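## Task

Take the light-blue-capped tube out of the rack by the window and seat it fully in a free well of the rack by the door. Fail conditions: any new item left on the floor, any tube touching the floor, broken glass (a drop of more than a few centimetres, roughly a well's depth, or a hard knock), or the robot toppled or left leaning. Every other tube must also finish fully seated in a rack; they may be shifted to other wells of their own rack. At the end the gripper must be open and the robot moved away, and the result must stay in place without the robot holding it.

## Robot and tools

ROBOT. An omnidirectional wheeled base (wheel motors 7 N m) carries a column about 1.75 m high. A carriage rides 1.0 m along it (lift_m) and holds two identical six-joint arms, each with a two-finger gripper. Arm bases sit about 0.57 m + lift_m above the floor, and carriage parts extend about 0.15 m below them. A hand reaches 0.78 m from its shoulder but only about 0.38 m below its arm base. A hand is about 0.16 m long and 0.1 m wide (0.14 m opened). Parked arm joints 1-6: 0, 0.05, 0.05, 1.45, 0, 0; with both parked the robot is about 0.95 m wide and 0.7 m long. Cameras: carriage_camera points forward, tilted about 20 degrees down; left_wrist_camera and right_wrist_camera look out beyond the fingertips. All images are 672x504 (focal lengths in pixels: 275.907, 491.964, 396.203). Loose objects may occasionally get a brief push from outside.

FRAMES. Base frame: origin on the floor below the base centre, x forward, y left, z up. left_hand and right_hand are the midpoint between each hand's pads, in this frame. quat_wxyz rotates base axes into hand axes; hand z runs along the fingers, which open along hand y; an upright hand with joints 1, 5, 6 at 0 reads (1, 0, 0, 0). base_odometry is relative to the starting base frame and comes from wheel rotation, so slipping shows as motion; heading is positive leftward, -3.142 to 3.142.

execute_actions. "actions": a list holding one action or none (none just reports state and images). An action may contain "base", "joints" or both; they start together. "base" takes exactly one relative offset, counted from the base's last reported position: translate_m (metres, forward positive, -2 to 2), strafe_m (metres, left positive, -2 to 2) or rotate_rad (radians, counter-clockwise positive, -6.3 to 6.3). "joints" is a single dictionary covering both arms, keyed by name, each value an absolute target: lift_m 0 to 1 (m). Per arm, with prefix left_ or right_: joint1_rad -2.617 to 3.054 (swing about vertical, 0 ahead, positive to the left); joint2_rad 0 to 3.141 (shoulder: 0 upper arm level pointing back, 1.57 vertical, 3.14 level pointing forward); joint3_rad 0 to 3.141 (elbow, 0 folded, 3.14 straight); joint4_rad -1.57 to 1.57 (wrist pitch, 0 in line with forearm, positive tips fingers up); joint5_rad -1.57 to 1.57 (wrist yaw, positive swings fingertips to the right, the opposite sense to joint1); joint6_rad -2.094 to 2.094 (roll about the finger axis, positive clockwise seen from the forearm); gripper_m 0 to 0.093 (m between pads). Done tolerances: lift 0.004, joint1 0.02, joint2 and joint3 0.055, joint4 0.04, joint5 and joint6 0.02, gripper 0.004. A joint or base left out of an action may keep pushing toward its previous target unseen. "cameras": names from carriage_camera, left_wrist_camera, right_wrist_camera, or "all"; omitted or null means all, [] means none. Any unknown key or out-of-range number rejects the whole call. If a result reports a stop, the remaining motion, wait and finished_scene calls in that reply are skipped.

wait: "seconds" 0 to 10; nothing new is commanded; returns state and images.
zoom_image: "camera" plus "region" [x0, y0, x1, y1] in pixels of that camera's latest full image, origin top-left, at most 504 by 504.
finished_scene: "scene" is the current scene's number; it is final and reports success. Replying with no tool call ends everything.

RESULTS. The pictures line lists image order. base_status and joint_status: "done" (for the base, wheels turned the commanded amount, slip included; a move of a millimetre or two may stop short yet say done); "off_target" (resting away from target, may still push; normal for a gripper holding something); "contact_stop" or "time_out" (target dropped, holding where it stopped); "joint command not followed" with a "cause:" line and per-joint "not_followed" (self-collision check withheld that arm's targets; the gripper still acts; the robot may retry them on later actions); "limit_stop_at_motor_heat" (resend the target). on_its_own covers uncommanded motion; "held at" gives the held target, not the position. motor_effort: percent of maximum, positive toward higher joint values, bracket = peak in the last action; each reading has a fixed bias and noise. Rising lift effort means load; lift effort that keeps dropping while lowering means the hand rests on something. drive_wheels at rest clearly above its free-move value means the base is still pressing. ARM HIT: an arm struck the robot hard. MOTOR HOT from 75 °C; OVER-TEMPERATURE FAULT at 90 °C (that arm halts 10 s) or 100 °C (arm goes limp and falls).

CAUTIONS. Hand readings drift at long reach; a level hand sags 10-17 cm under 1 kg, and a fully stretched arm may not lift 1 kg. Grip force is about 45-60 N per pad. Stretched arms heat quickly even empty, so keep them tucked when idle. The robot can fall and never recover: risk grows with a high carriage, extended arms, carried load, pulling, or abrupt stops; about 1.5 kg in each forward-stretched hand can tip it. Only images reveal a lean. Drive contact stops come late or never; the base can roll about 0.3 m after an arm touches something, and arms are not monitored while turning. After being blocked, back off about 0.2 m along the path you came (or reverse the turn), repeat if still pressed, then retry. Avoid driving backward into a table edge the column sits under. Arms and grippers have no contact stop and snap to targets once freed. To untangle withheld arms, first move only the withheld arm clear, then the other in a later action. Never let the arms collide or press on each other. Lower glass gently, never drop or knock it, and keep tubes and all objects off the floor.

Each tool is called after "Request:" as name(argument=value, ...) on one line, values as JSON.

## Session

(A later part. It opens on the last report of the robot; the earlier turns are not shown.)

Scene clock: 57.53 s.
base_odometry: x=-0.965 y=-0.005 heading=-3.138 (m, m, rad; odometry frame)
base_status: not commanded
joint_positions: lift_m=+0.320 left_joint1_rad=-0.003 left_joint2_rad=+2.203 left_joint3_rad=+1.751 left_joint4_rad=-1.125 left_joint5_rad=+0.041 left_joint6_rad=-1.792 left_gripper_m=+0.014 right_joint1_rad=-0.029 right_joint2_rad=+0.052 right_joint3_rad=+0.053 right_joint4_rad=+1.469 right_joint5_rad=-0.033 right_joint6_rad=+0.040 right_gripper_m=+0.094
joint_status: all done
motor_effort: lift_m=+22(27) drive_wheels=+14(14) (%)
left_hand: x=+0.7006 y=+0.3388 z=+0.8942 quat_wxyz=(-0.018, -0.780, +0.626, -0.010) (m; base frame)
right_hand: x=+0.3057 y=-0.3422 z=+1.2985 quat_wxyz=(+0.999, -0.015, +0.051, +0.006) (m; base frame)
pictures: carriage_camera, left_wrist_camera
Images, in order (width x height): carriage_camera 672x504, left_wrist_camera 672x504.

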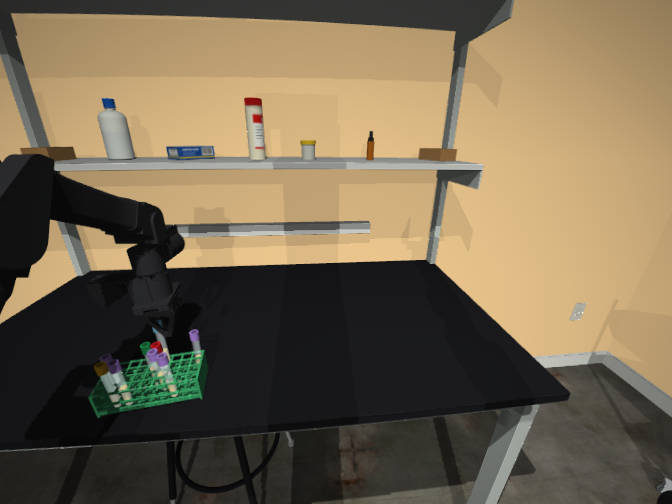

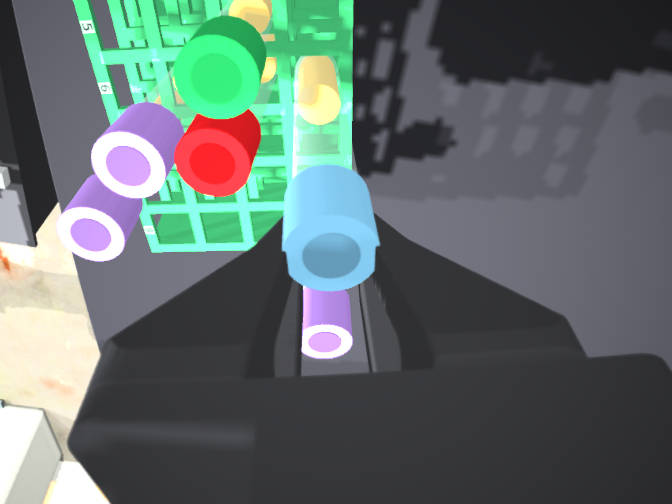

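Request:
execute_actions(actions=[{"joints":{"lift_m":0.55}}], cameras=[])

Request:
execute_actions(actions=[{"base":{"translate_m":-0.5},"joints":{"left_joint6_rad":0.0}}], cameras=[])

Request:
execute_actions(actions=[{"base":{"rotate_rad":3.14}}], cameras=["carriage_camera"])

Scene clock: 59.27 s.
base_odometry: x=-0.965 y=-0.005 heading=-3.138 (m, m, rad; odometry frame)
base_status: not commanded
joint_positions: lift_m=+0.550 left_joint1_rad=-0.003 left_joint2_rad=+2.207 left_joint3_rad=+1.751 left_joint4_rad=-1.121 left_joint5_rad=+0.040 left_joint6_rad=-1.792 left_gripper_m=+0.014 right_joint1_rad=-0.029 right_joint2_rad=+0.052 right_joint3_rad=+0.053 right_joint4_rad=+1.469 right_joint5_rad=-0.033 right_joint6_rad=+0.040 right_gripper_m=+0.094
joint_status: all done
motor_effort: lift_m=+23(27) drive_wheels=+13(14) (%)
left_hand: x=+0.7012 y=+0.3389 z=+1.1228 quat_wxyz=(-0.018, -0.780, +0.626, -0.010) (m; base frame)
right_hand: x=+0.3057 y=-0.3422 z=+1.5285 quat_wxyz=(+0.999, -0.015, +0.051, +0.006) (m; base frame)
pictures: none
No camera images: the call's "cameras" was empty. Leave "cameras" out to get every camera's image.

Scene clock: 62.37 s.
base_odometry: x=-0.465 y=-0.003 heading=-3.138 (m, m, rad; odometry frame)
base_status: done
joint_positions: lift_m=+0.550 left_joint1_rad=-0.002 left_joint2_rad=+2.207 left_joint3_rad=+1.751 left_joint4_rad=-1.120 left_joint5_rad=+0.040 left_joint6_rad=-0.010 left_gripper_m=+0.014 right_joint1_rad=-0.029 right_joint2_rad=+0.052 right_joint3_rad=+0.053 right_joint4_rad=+1.471 right_joint5_rad=-0.033 right_joint6_rad=+0.040 right_gripper_m=+0.094
joint_status: all done
motor_effort: lift_m=+23(23) drive_wheels=-3(14) (%)
left_hand: x=+0.7014 y=+0.3392 z=+1.1228 quat_wxyz=(-0.003, -0.004, +1.000, -0.020) (m; base frame)
right_hand: x=+0.3053 y=-0.3422 z=+1.5285 quat_wxyz=(+0.999, -0.015, +0.050, +0.006) (m; base frame)
pictures: none
No camera images: the call's "cameras" was empty. Leave "cameras" out to get every camera's image.

Scene clock: 66.77 s.
base_odometry: x=-0.466 y=-0.003 heading=+0.002 (m, m, rad; odometry frame)
base_status: done
joint_positions: lift_m=+0.550 left_joint1_rad=+0.004 left_joint2_rad=+2.207 left_joint3_rad=+1.751 left_joint4_rad=-1.117 left_joint5_rad=+0.033 left_joint6_rad=-0.010 left_gripper_m=+0.014 right_joint1_rad=-0.029 right_joint2_rad=+0.052 right_joint3_rad=+0.053 right_joint4_rad=+1.464 right_joint5_rad=-0.033 right_joint6_rad=+0.040 right_gripper_m=+0.094
joint_status: not commanded
motor_effort: lift_m=+23(23) drive_wheels=+12(24) (%)
left_hand: x=+0.7024 y=+0.3429 z=+1.1228 quat_wxyz=(-0.001, -0.007, +1.000, -0.017) (m; base frame)
right_hand: x=+0.3070 y=-0.3422 z=+1.5284 quat_wxyz=(+0.998, -0.015, +0.053, +0.007) (m; base frame)
pictures: carriage_camera
Images, in order (width x height): carriage_camera 672x504.

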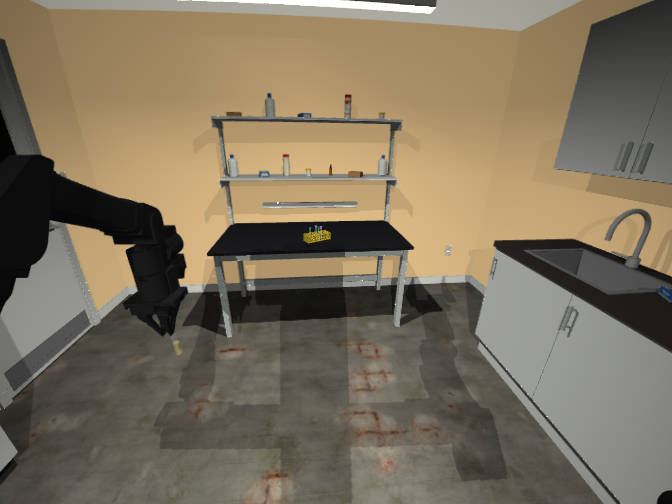

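Request:
execute_actions(actions=[{"base":{"strafe_m":-0.18}}], cameras=[])

Request:
execute_actions(actions=[{"base":{"translate_m":1.5}}], cameras=["carriage_camera","left_wrist_camera"])

Scene clock: 69.10 s.
base_odometry: x=-0.465 y=-0.183 heading=+0.004 (m, m, rad; odometry frame)
base_status: done
joint_positions: lift_m=+0.550 left_joint1_rad=-0.002 left_joint2_rad=+2.207 left_joint3_rad=+1.751 left_joint4_rad=-1.117 left_joint5_rad=+0.033 left_joint6_rad=-0.010 left_gripper_m=+0.014 right_joint1_rad=-0.029 right_joint2_rad=+0.052 right_joint3_rad=+0.053 right_joint4_rad=+1.466 right_joint5_rad=-0.033 right_joint6_rad=+0.040 right_gripper_m=+0.094
joint_status: not commanded
motor_effort: lift_m=+23(23) drive_wheels=-13(22) (%)
left_hand: x=+0.7022 y=+0.3404 z=+1.1228 quat_wxyz=(-0.001, -0.004, +1.000, -0.017) (m; base frame)
right_hand: x=+0.3065 y=-0.3422 z=+1.5284 quat_wxyz=(+0.998, -0.015, +0.052, +0.006) (m; base frame)
pictures: none
No camera images: the call's "cameras" was empty. Leave "cameras" out to get every camera's image.

Scene clock: 74.40 s.
base_odometry: x=+1.035 y=-0.180 heading=+0.002 (m, m, rad; odometry frame)
base_status: done
joint_positions: lift_m=+0.550 left_joint1_rad=-0.003 left_joint2_rad=+2.207 left_joint3_rad=+1.751 left_joint4_rad=-1.122 left_joint5_rad=+0.033 left_joint6_rad=-0.010 left_gripper_m=+0.014 right_joint1_rad=-0.029 right_joint2_rad=+0.052 right_joint3_rad=+0.053 right_joint4_rad=+1.470 right_joint5_rad=-0.033 right_joint6_rad=+0.040 right_gripper_m=+0.094
joint_status: not commanded
motor_effort: lift_m=+23(23) drive_wheels=-9(20) (%)
left_hand: x=+0.7011 y=+0.3402 z=+1.1228 quat_wxyz=(-0.004, -0.003, +1.000, -0.017) (m; base frame)
right_hand: x=+0.3056 y=-0.3422 z=+1.5285 quat_wxyz=(+0.999, -0.015, +0.051, +0.006) (m; base frame)
pictures: carriage_camera, left_wrist_camera
Images, in order (width x height): carriage_camera 672x504, left_wrist_camera 672x504.

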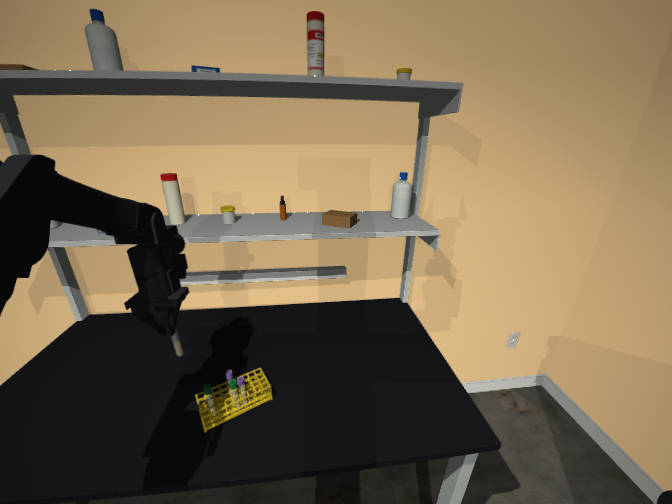

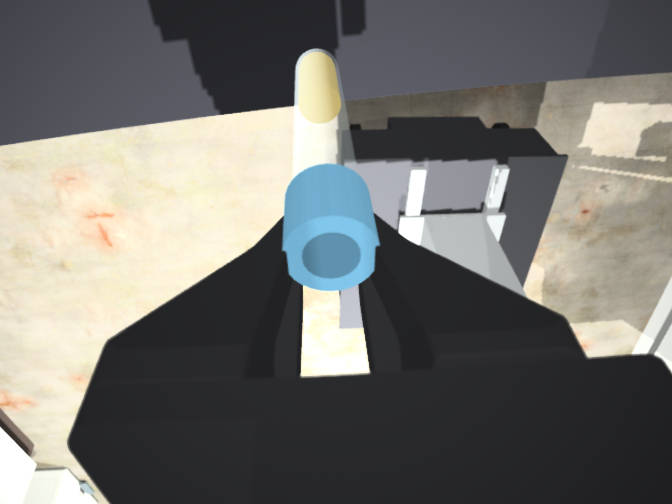

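Request:
execute_actions(actions=[{"base":{"translate_m":0.17},"joints":{"lift_m":0.45}}], cameras=["carriage_camera","left_wrist_camera"])

Scene clock: 76.57 s.
base_odometry: x=+1.205 y=-0.180 heading=+0.001 (m, m, rad; odometry frame)
base_status: done
joint_positions: lift_m=+0.450 left_joint1_rad=-0.001 left_joint2_rad=+2.209 left_joint3_rad=+1.751 left_joint4_rad=-1.123 left_joint5_rad=+0.033 left_joint6_rad=-0.010 left_gripper_m=+0.014 right_joint1_rad=-0.029 right_joint2_rad=+0.052 right_joint3_rad=+0.053 right_joint4_rad=+1.469 right_joint5_rad=-0.033 right_joint6_rad=+0.040 right_gripper_m=+0.094
joint_status: all done
motor_effort: lift_m=+21(22) drive_wheels=-9(17) (%)
left_hand: x=+0.7006 y=+0.3408 z=+1.0221 quat_wxyz=(-0.005, -0.004, +1.000, -0.017) (m; base frame)
right_hand: x=+0.3058 y=-0.3422 z=+1.4287 quat_wxyz=(+0.999, -0.015, +0.051, +0.006) (m; base frame)
pictures: carriage_camera, left_wrist_camera
Images, in order (width x height): carriage_camera 672x504, left_wrist_camera 672x504.

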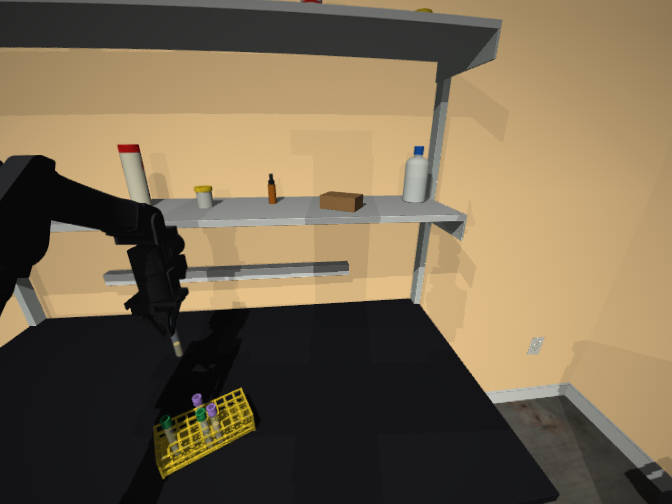

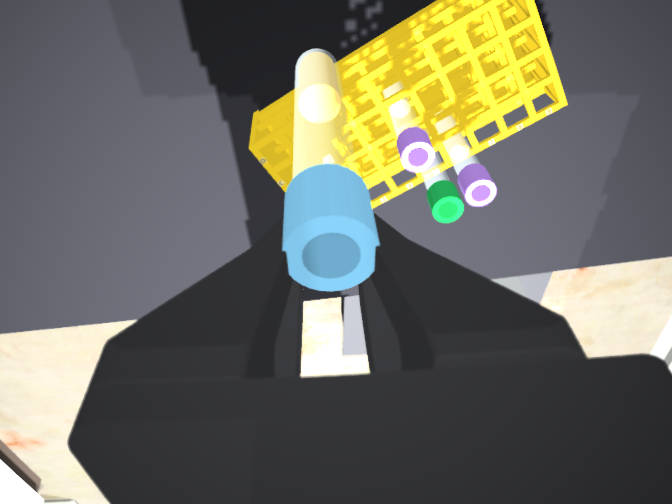

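Request:
execute_actions(actions=[{"base":{"strafe_m":-0.11}}], cameras=[])

Request:
execute_actions(actions=[{"joints":{"lift_m":0.37}}], cameras=["carriage_camera","left_wrist_camera"])

Scene clock: 78.43 s.
base_odometry: x=+1.206 y=-0.290 heading=+0.002 (m, m, rad; odometry frame)
base_status: done
joint_positions: lift_m=+0.450 left_joint1_rad=-0.003 left_joint2_rad=+2.209 left_joint3_rad=+1.751 left_joint4_rad=-1.122 left_joint5_rad=+0.033 left_joint6_rad=-0.010 left_gripper_m=+0.014 right_joint1_rad=-0.029 right_joint2_rad=+0.052 right_joint3_rad=+0.053 right_joint4_rad=+1.469 right_joint5_rad=-0.034 right_joint6_rad=+0.040 right_gripper_m=+0.094
joint_status: not commanded
motor_effort: lift_m=+21(21) drive_wheels=-5(16) (%)
left_hand: x=+0.7008 y=+0.3400 z=+1.0221 quat_wxyz=(-0.005, -0.003, +1.000, -0.017) (m; base frame)
right_hand: x=+0.3058 y=-0.3421 z=+1.4287 quat_wxyz=(+0.999, -0.015, +0.051, +0.006) (m; base frame)
pictures: none
No camera images: the call's "cameras" was empty. Leave "cameras" out to get every camera's image.

Scene clock: 79.30 s.
base_odometry: x=+1.206 y=-0.290 heading=+0.002 (m, m, rad; odometry frame)
base_status: not commanded
joint_positions: lift_m=+0.370 left_joint1_rad=-0.003 left_joint2_rad=+2.208 left_joint3_rad=+1.751 left_joint4_rad=-1.122 left_joint5_rad=+0.033 left_joint6_rad=-0.010 left_gripper_m=+0.014 right_joint1_rad=-0.029 right_joint2_rad=+0.052 right_joint3_rad=+0.053 right_joint4_rad=+1.469 right_joint5_rad=-0.034 right_joint6_rad=+0.040 right_gripper_m=+0.094
joint_status: all done
motor_effort: lift_m=+21(21) drive_wheels=-4(5) (%)
left_hand: x=+0.7010 y=+0.3400 z=+0.9425 quat_wxyz=(-0.004, -0.003, +1.000, -0.017) (m; base frame)
right_hand: x=+0.3058 y=-0.3421 z=+1.3487 quat_wxyz=(+0.999, -0.015, +0.051, +0.006) (m; base frame)
pictures: carriage_camera, left_wrist_camera
Images, in order (width x height): carriage_camera 672x504, left_wrist_camera 672x504.

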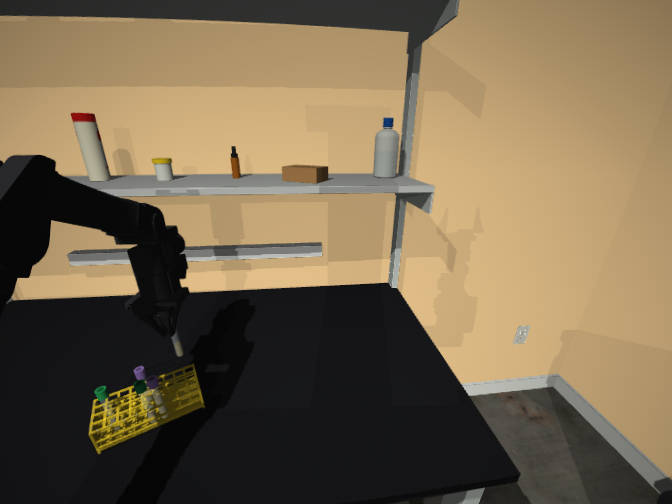

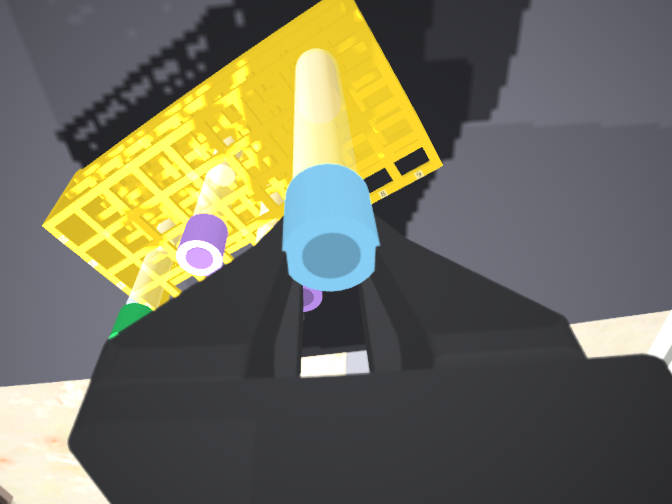

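Request:
execute_actions(actions=[{"joints":{"left_joint6_rad":-1.1,"lift_m":0.345}}], cameras=["carriage_camera","left_wrist_camera"])

Request:
zoom_image(camera="carriage_camera", region=[110,320,230,410])

Scene clock: 81.07 s.
base_odometry: x=+1.206 y=-0.290 heading=+0.002 (m, m, rad; odometry frame)
base_status: not commanded
joint_positions: lift_m=+0.345 left_joint1_rad=-0.003 left_joint2_rad=+2.212 left_joint3_rad=+1.751 left_joint4_rad=-1.122 left_joint5_rad=+0.033 left_joint6_rad=-1.090 left_gripper_m=+0.014 right_joint1_rad=-0.029 right_joint2_rad=+0.052 right_joint3_rad=+0.053 right_joint4_rad=+1.469 right_joint5_rad=-0.034 right_joint6_rad=+0.040 right_gripper_m=+0.094
joint_status: all done
motor_effort: lift_m=+21(22) drive_wheels=-4(4) (%)
left_hand: x=+0.7007 y=+0.3400 z=+0.9158 quat_wxyz=(-0.014, -0.517, +0.856, -0.011) (m; base frame)
right_hand: x=+0.3058 y=-0.3421 z=+1.3237 quat_wxyz=(+0.999, -0.015, +0.051, +0.006) (m; base frame)
pictures: carriage_camera, left_wrist_camera
Images, in order (width x height): carriage_camera 672x504, left_wrist_camera 672x504.

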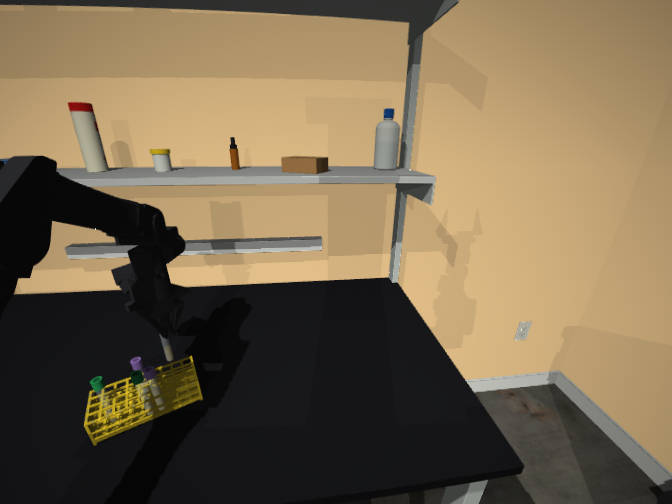

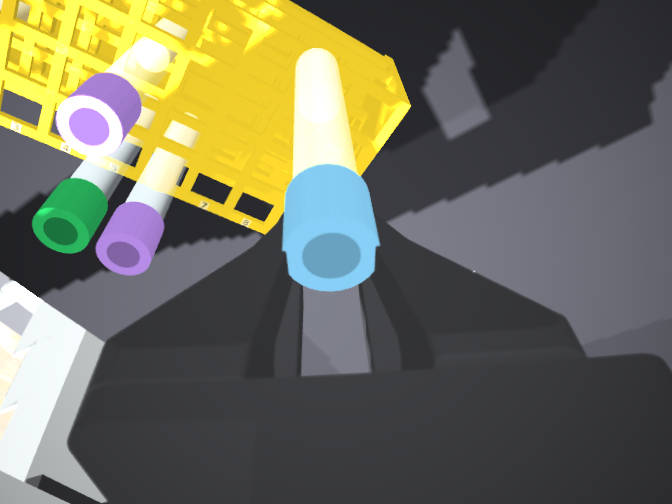

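Region (110, 320, 230, 410) of carriage_camera's 672x504 image, scaled by 4.200, with more detail than that image has; it fills the top 378 rows of this view, and the rest is white.

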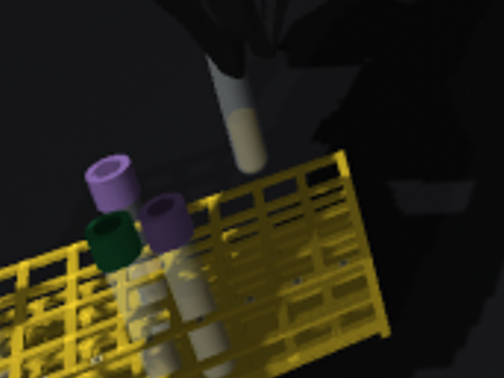

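Request:
execute_actions(actions=[{"base":{"translate_m":-0.012}}], cameras=[])

Request:
execute_actions(actions=[{"joints":{"lift_m":0.333}}], cameras=["carriage_camera","left_wrist_camera"])

Request:
zoom_image(camera="carriage_camera", region=[135,330,215,390])

Request:
zoom_image(camera="left_wrist_camera", region=[200,0,440,180])

Scene clock: 82.03 s.
base_odometry: x=+1.194 y=-0.291 heading=+0.002 (m, m, rad; odometry frame)
base_status: done
joint_positions: lift_m=+0.345 left_joint1_rad=-0.003 left_joint2_rad=+2.212 left_joint3_rad=+1.751 left_joint4_rad=-1.120 left_joint5_rad=+0.033 left_joint6_rad=-1.090 left_gripper_m=+0.014 right_joint1_rad=-0.029 right_joint2_rad=+0.052 right_joint3_rad=+0.053 right_joint4_rad=+1.468 right_joint5_rad=-0.034 right_joint6_rad=+0.040 right_gripper_m=+0.094
joint_status: not commanded
motor_effort: lift_m=+21(21) drive_wheels=+1(7) (%)
left_hand: x=+0.7010 y=+0.3400 z=+0.9158 quat_wxyz=(-0.013, -0.517, +0.856, -0.012) (m; base frame)
right_hand: x=+0.3062 y=-0.3421 z=+1.3236 quat_wxyz=(+0.999, -0.015, +0.052, +0.006) (m; base frame)
pictures: none
No camera images: the call's "cameras" was empty. Leave "cameras" out to get every camera's image.

Scene clock: 82.93 s.
base_odometry: x=+1.194 y=-0.291 heading=+0.002 (m, m, rad; odometry frame)
base_status: not commanded
joint_positions: lift_m=+0.333 left_joint1_rad=-0.003 left_joint2_rad=+2.208 left_joint3_rad=+1.751 left_joint4_rad=-1.125 left_joint5_rad=+0.032 left_joint6_rad=-1.091 left_gripper_m=+0.014 right_joint1_rad=-0.029 right_joint2_rad=+0.052 right_joint3_rad=+0.053 right_joint4_rad=+1.468 right_joint5_rad=-0.034 right_joint6_rad=+0.040 right_gripper_m=+0.094
joint_status: all done
motor_effort: lift_m=+21(22) drive_wheels=+0(1) (%)
left_hand: x=+0.7001 y=+0.3403 z=+0.9052 quat_wxyz=(-0.013, -0.517, +0.856, -0.011) (m; base frame)
right_hand: x=+0.3060 y=-0.3421 z=+1.3116 quat_wxyz=(+0.999, -0.015, +0.051, +0.006) (m; base frame)
pictures: carriage_camera, left_wrist_camera
Images, in order (width x height): carriage_camera 672x504, left_wrist_camera 672x504.

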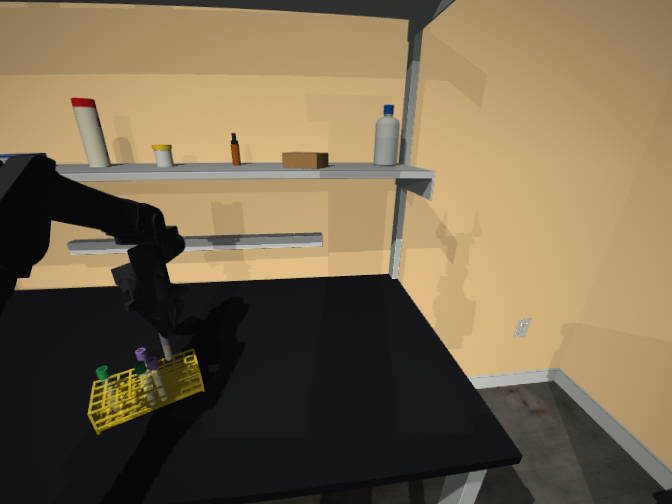

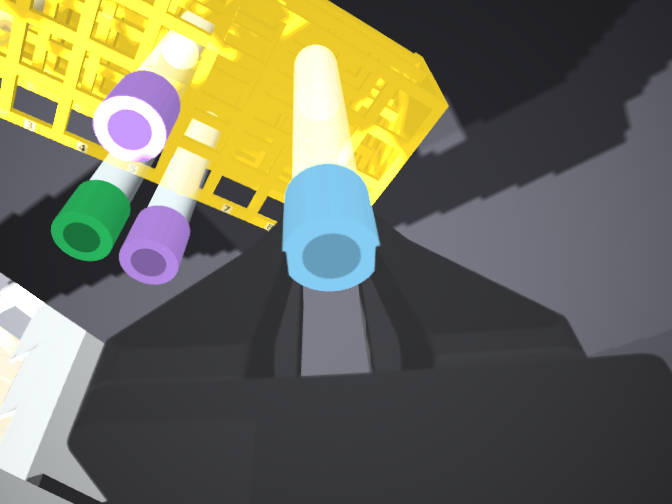

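Region (135, 330, 215, 390) of carriage_camera's 672x504 image, scaled by 6.300, with more detail than that image has; it fills the top 378 rows of this view, and the rest is white.

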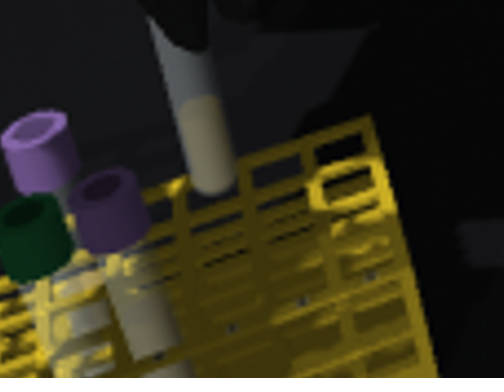

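Region (200, 0, 440, 180) of left_wrist_camera's 672x504 image, scaled by 2.100, with more detail than that image has; it fills the top 378 rows of this view, and the rest is white.

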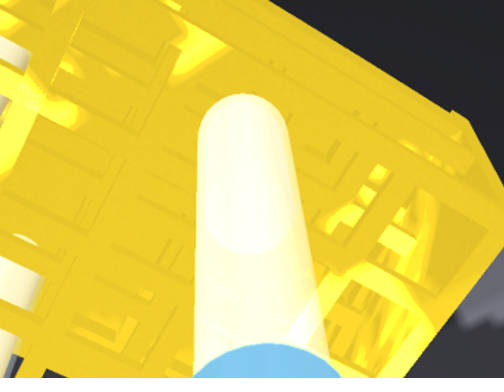

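Request:
execute_actions(actions=[{"joints":{"lift_m":0.322}}], cameras=["carriage_camera"])

Request:
zoom_image(camera="carriage_camera", region=[135,325,215,385])

Scene clock: 83.90 s.
base_odometry: x=+1.194 y=-0.291 heading=+0.002 (m, m, rad; odometry frame)
base_status: not commanded
joint_positions: lift_m=+0.322 left_joint1_rad=-0.003 left_joint2_rad=+2.210 left_joint3_rad=+1.751 left_joint4_rad=-1.126 left_joint5_rad=+0.032 left_joint6_rad=-1.091 left_gripper_m=+0.014 right_joint1_rad=-0.029 right_joint2_rad=+0.052 right_joint3_rad=+0.053 right_joint4_rad=+1.469 right_joint5_rad=-0.034 right_joint6_rad=+0.040 right_gripper_m=+0.094
joint_status: all done
motor_effort: lift_m=+21(22) drive_wheels=+0(0) (%)
left_hand: x=+0.6996 y=+0.3404 z=+0.8936 quat_wxyz=(-0.015, -0.518, +0.856, -0.010) (m; base frame)
right_hand: x=+0.3058 y=-0.3421 z=+1.3007 quat_wxyz=(+0.999, -0.015, +0.051, +0.006) (m; base frame)
pictures: carriage_camera
Images, in order (width x height): carriage_camera 672x504.

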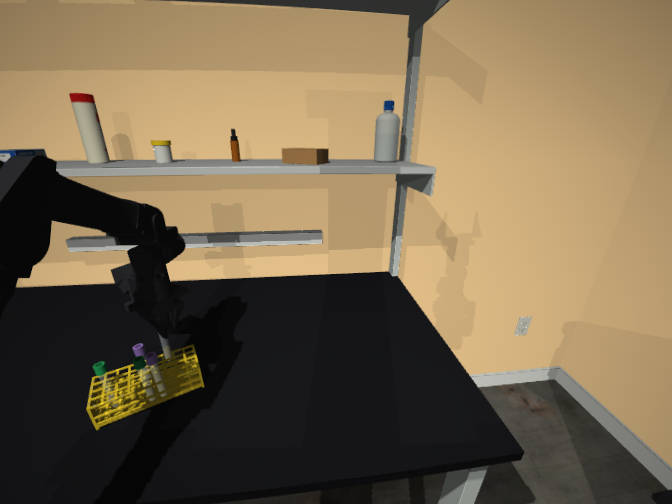

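Region (135, 325, 215, 385) of carriage_camera's 672x504 image, scaled by 6.300, with more detail than that image has; it fills the top 378 rows of this view, and the rest is white.

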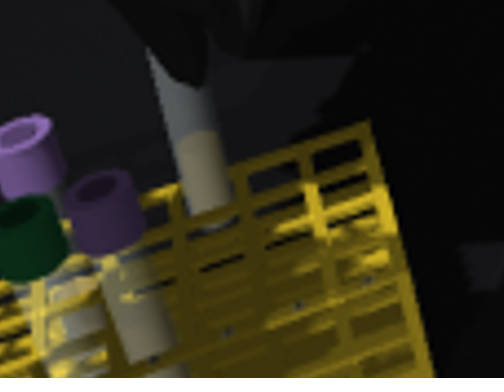

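Going in freely. Continue.

Request:
execute_actions(actions=[{"joints":{"lift_m":0.30}}], cameras=[])

Request:
execute_actions(actions=[{"joints":{"lift_m":0.284}}], cameras=["carriage_camera","left_wrist_camera"])

Scene clock: 84.67 s.
base_odometry: x=+1.194 y=-0.291 heading=+0.002 (m, m, rad; odometry frame)
base_status: not commanded
joint_positions: lift_m=+0.300 left_joint1_rad=-0.003 left_joint2_rad=+2.211 left_joint3_rad=+1.751 left_joint4_rad=-1.126 left_joint5_rad=+0.032 left_joint6_rad=-1.091 left_gripper_m=+0.014 right_joint1_rad=-0.029 right_joint2_rad=+0.052 right_joint3_rad=+0.053 right_joint4_rad=+1.469 right_joint5_rad=-0.034 right_joint6_rad=+0.040 right_gripper_m=+0.094
joint_status: all done
motor_effort: lift_m=+22(22) drive_wheels=+0(0) (%)
left_hand: x=+0.6996 y=+0.3404 z=+0.8711 quat_wxyz=(-0.015, -0.518, +0.855, -0.009) (m; base frame)
right_hand: x=+0.3058 y=-0.3421 z=+1.2786 quat_wxyz=(+0.999, -0.015, +0.051, +0.006) (m; base frame)
pictures: none
No camera images: the call's "cameras" was empty. Leave "cameras" out to get every camera's image.

Scene clock: 85.37 s.
base_odometry: x=+1.194 y=-0.291 heading=+0.002 (m, m, rad; odometry frame)
base_status: not commanded
joint_positions: lift_m=+0.284 left_joint1_rad=-0.004 left_joint2_rad=+2.205 left_joint3_rad=+1.751 left_joint4_rad=-1.130 left_joint5_rad=+0.033 left_joint6_rad=-1.091 left_gripper_m=+0.014 right_joint1_rad=-0.029 right_joint2_rad=+0.052 right_joint3_rad=+0.053 right_joint4_rad=+1.469 right_joint5_rad=-0.034 right_joint6_rad=+0.040 right_gripper_m=+0.094
joint_status: all done
motor_effort: lift_m=+20(21) drive_wheels=+0(1) (%)
left_hand: x=+0.6992 y=+0.3398 z=+0.8578 quat_wxyz=(-0.014, -0.517, +0.856, -0.011) (m; base frame)
right_hand: x=+0.3058 y=-0.3421 z=+1.2627 quat_wxyz=(+0.999, -0.015, +0.051, +0.006) (m; base frame)
pictures: carriage_camera, left_wrist_camera
Images, in order (width x height): carriage_camera 672x504, left_wrist_camera 672x504.

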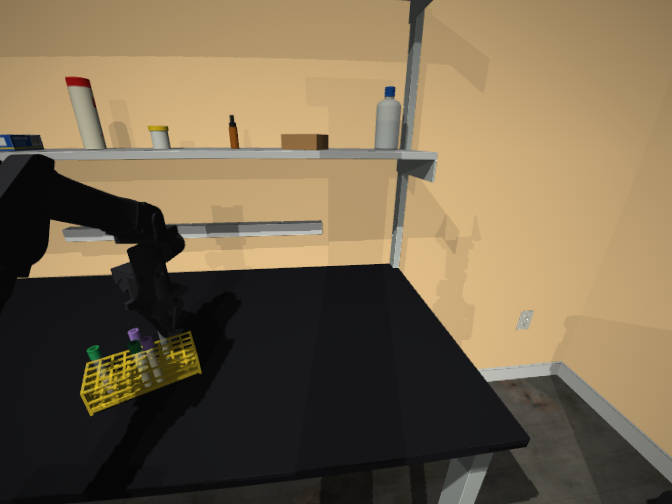

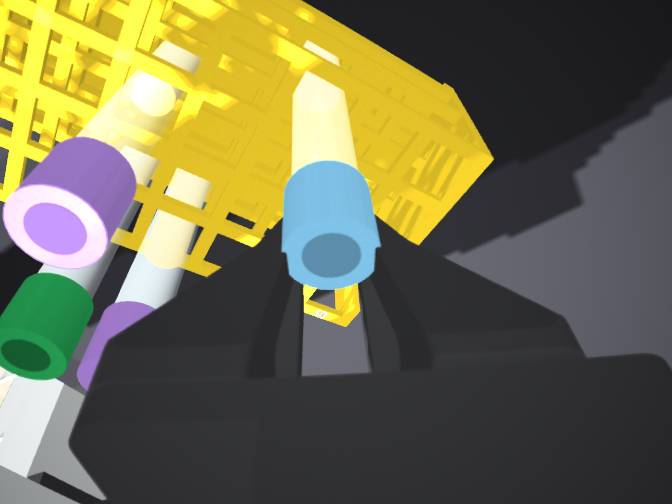

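Bottom reached, at the same height as the grasp. Release and lift.

Request:
execute_actions(actions=[{"joints":{"left_gripper_m":0.026}}], cameras=[])

Request:
execute_actions(actions=[{"joints":{"lift_m":0.42}}], cameras=["carriage_camera"])

Request:
zoom_image(camera="carriage_camera", region=[60,330,240,465])

Scene clock: 85.97 s.
base_odometry: x=+1.194 y=-0.291 heading=+0.002 (m, m, rad; odometry frame)
base_status: not commanded
joint_positions: lift_m=+0.284 left_joint1_rad=-0.004 left_joint2_rad=+2.205 left_joint3_rad=+1.751 left_joint4_rad=-1.128 left_joint5_rad=+0.033 left_joint6_rad=-1.091 left_gripper_m=+0.026 right_joint1_rad=-0.029 right_joint2_rad=+0.052 right_joint3_rad=+0.053 right_joint4_rad=+1.469 right_joint5_rad=-0.034 right_joint6_rad=+0.040 right_gripper_m=+0.094
joint_status: all done
motor_effort: lift_m=+20(21) drive_wheels=+0(0) (%)
left_hand: x=+0.6996 y=+0.3398 z=+0.8578 quat_wxyz=(-0.013, -0.517, +0.856, -0.011) (m; base frame)
right_hand: x=+0.3058 y=-0.3421 z=+1.2627 quat_wxyz=(+0.999, -0.015, +0.051, +0.006) (m; base frame)
pictures: none
No camera images: the call's "cameras" was empty. Leave "cameras" out to get every camera's image.

Scene clock: 87.03 s.
base_odometry: x=+1.194 y=-0.291 heading=+0.002 (m, m, rad; odometry frame)
base_status: not commanded
joint_positions: lift_m=+0.420 left_joint1_rad=-0.004 left_joint2_rad=+2.207 left_joint3_rad=+1.751 left_joint4_rad=-1.122 left_joint5_rad=+0.033 left_joint6_rad=-1.091 left_gripper_m=+0.026 right_joint1_rad=-0.029 right_joint2_rad=+0.052 right_joint3_rad=+0.053 right_joint4_rad=+1.469 right_joint5_rad=-0.034 right_joint6_rad=+0.040 right_gripper_m=+0.094
joint_status: all done
motor_effort: lift_m=+22(27) drive_wheels=+0(0) (%)
left_hand: x=+0.7010 y=+0.3398 z=+0.9928 quat_wxyz=(-0.012, -0.517, +0.856, -0.012) (m; base frame)
right_hand: x=+0.3057 y=-0.3421 z=+1.3985 quat_wxyz=(+0.999, -0.015, +0.051, +0.006) (m; base frame)
pictures: carriage_camera
Images, in order (width x height): carriage_camera 672x504.

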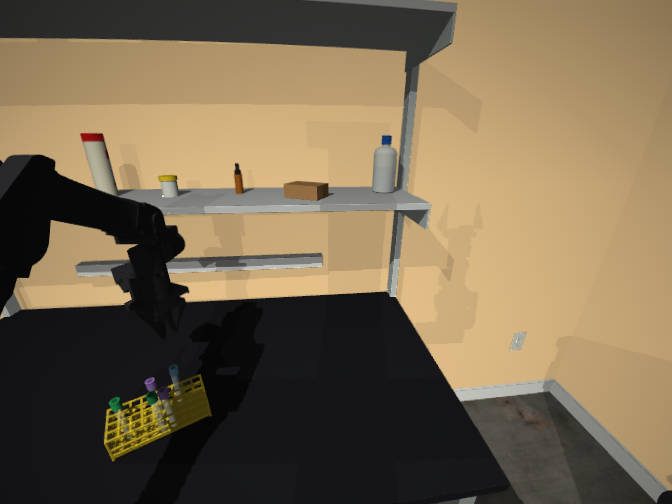

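Region (60, 330, 240, 465) of carriage_camera's 672x504 image, scaled by 2.800, with more detail than that image has; it fills the top 378 rows of this view, and the rest is white.

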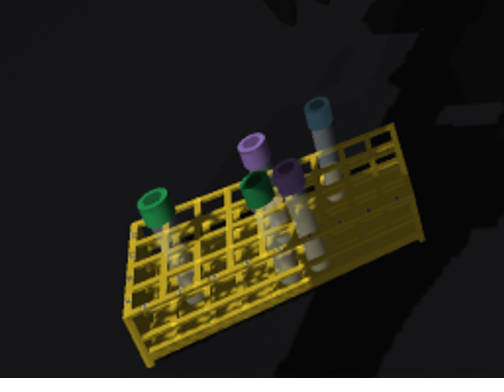

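Request:
finished_scene(scene=2)

The scene is finished: the task was done.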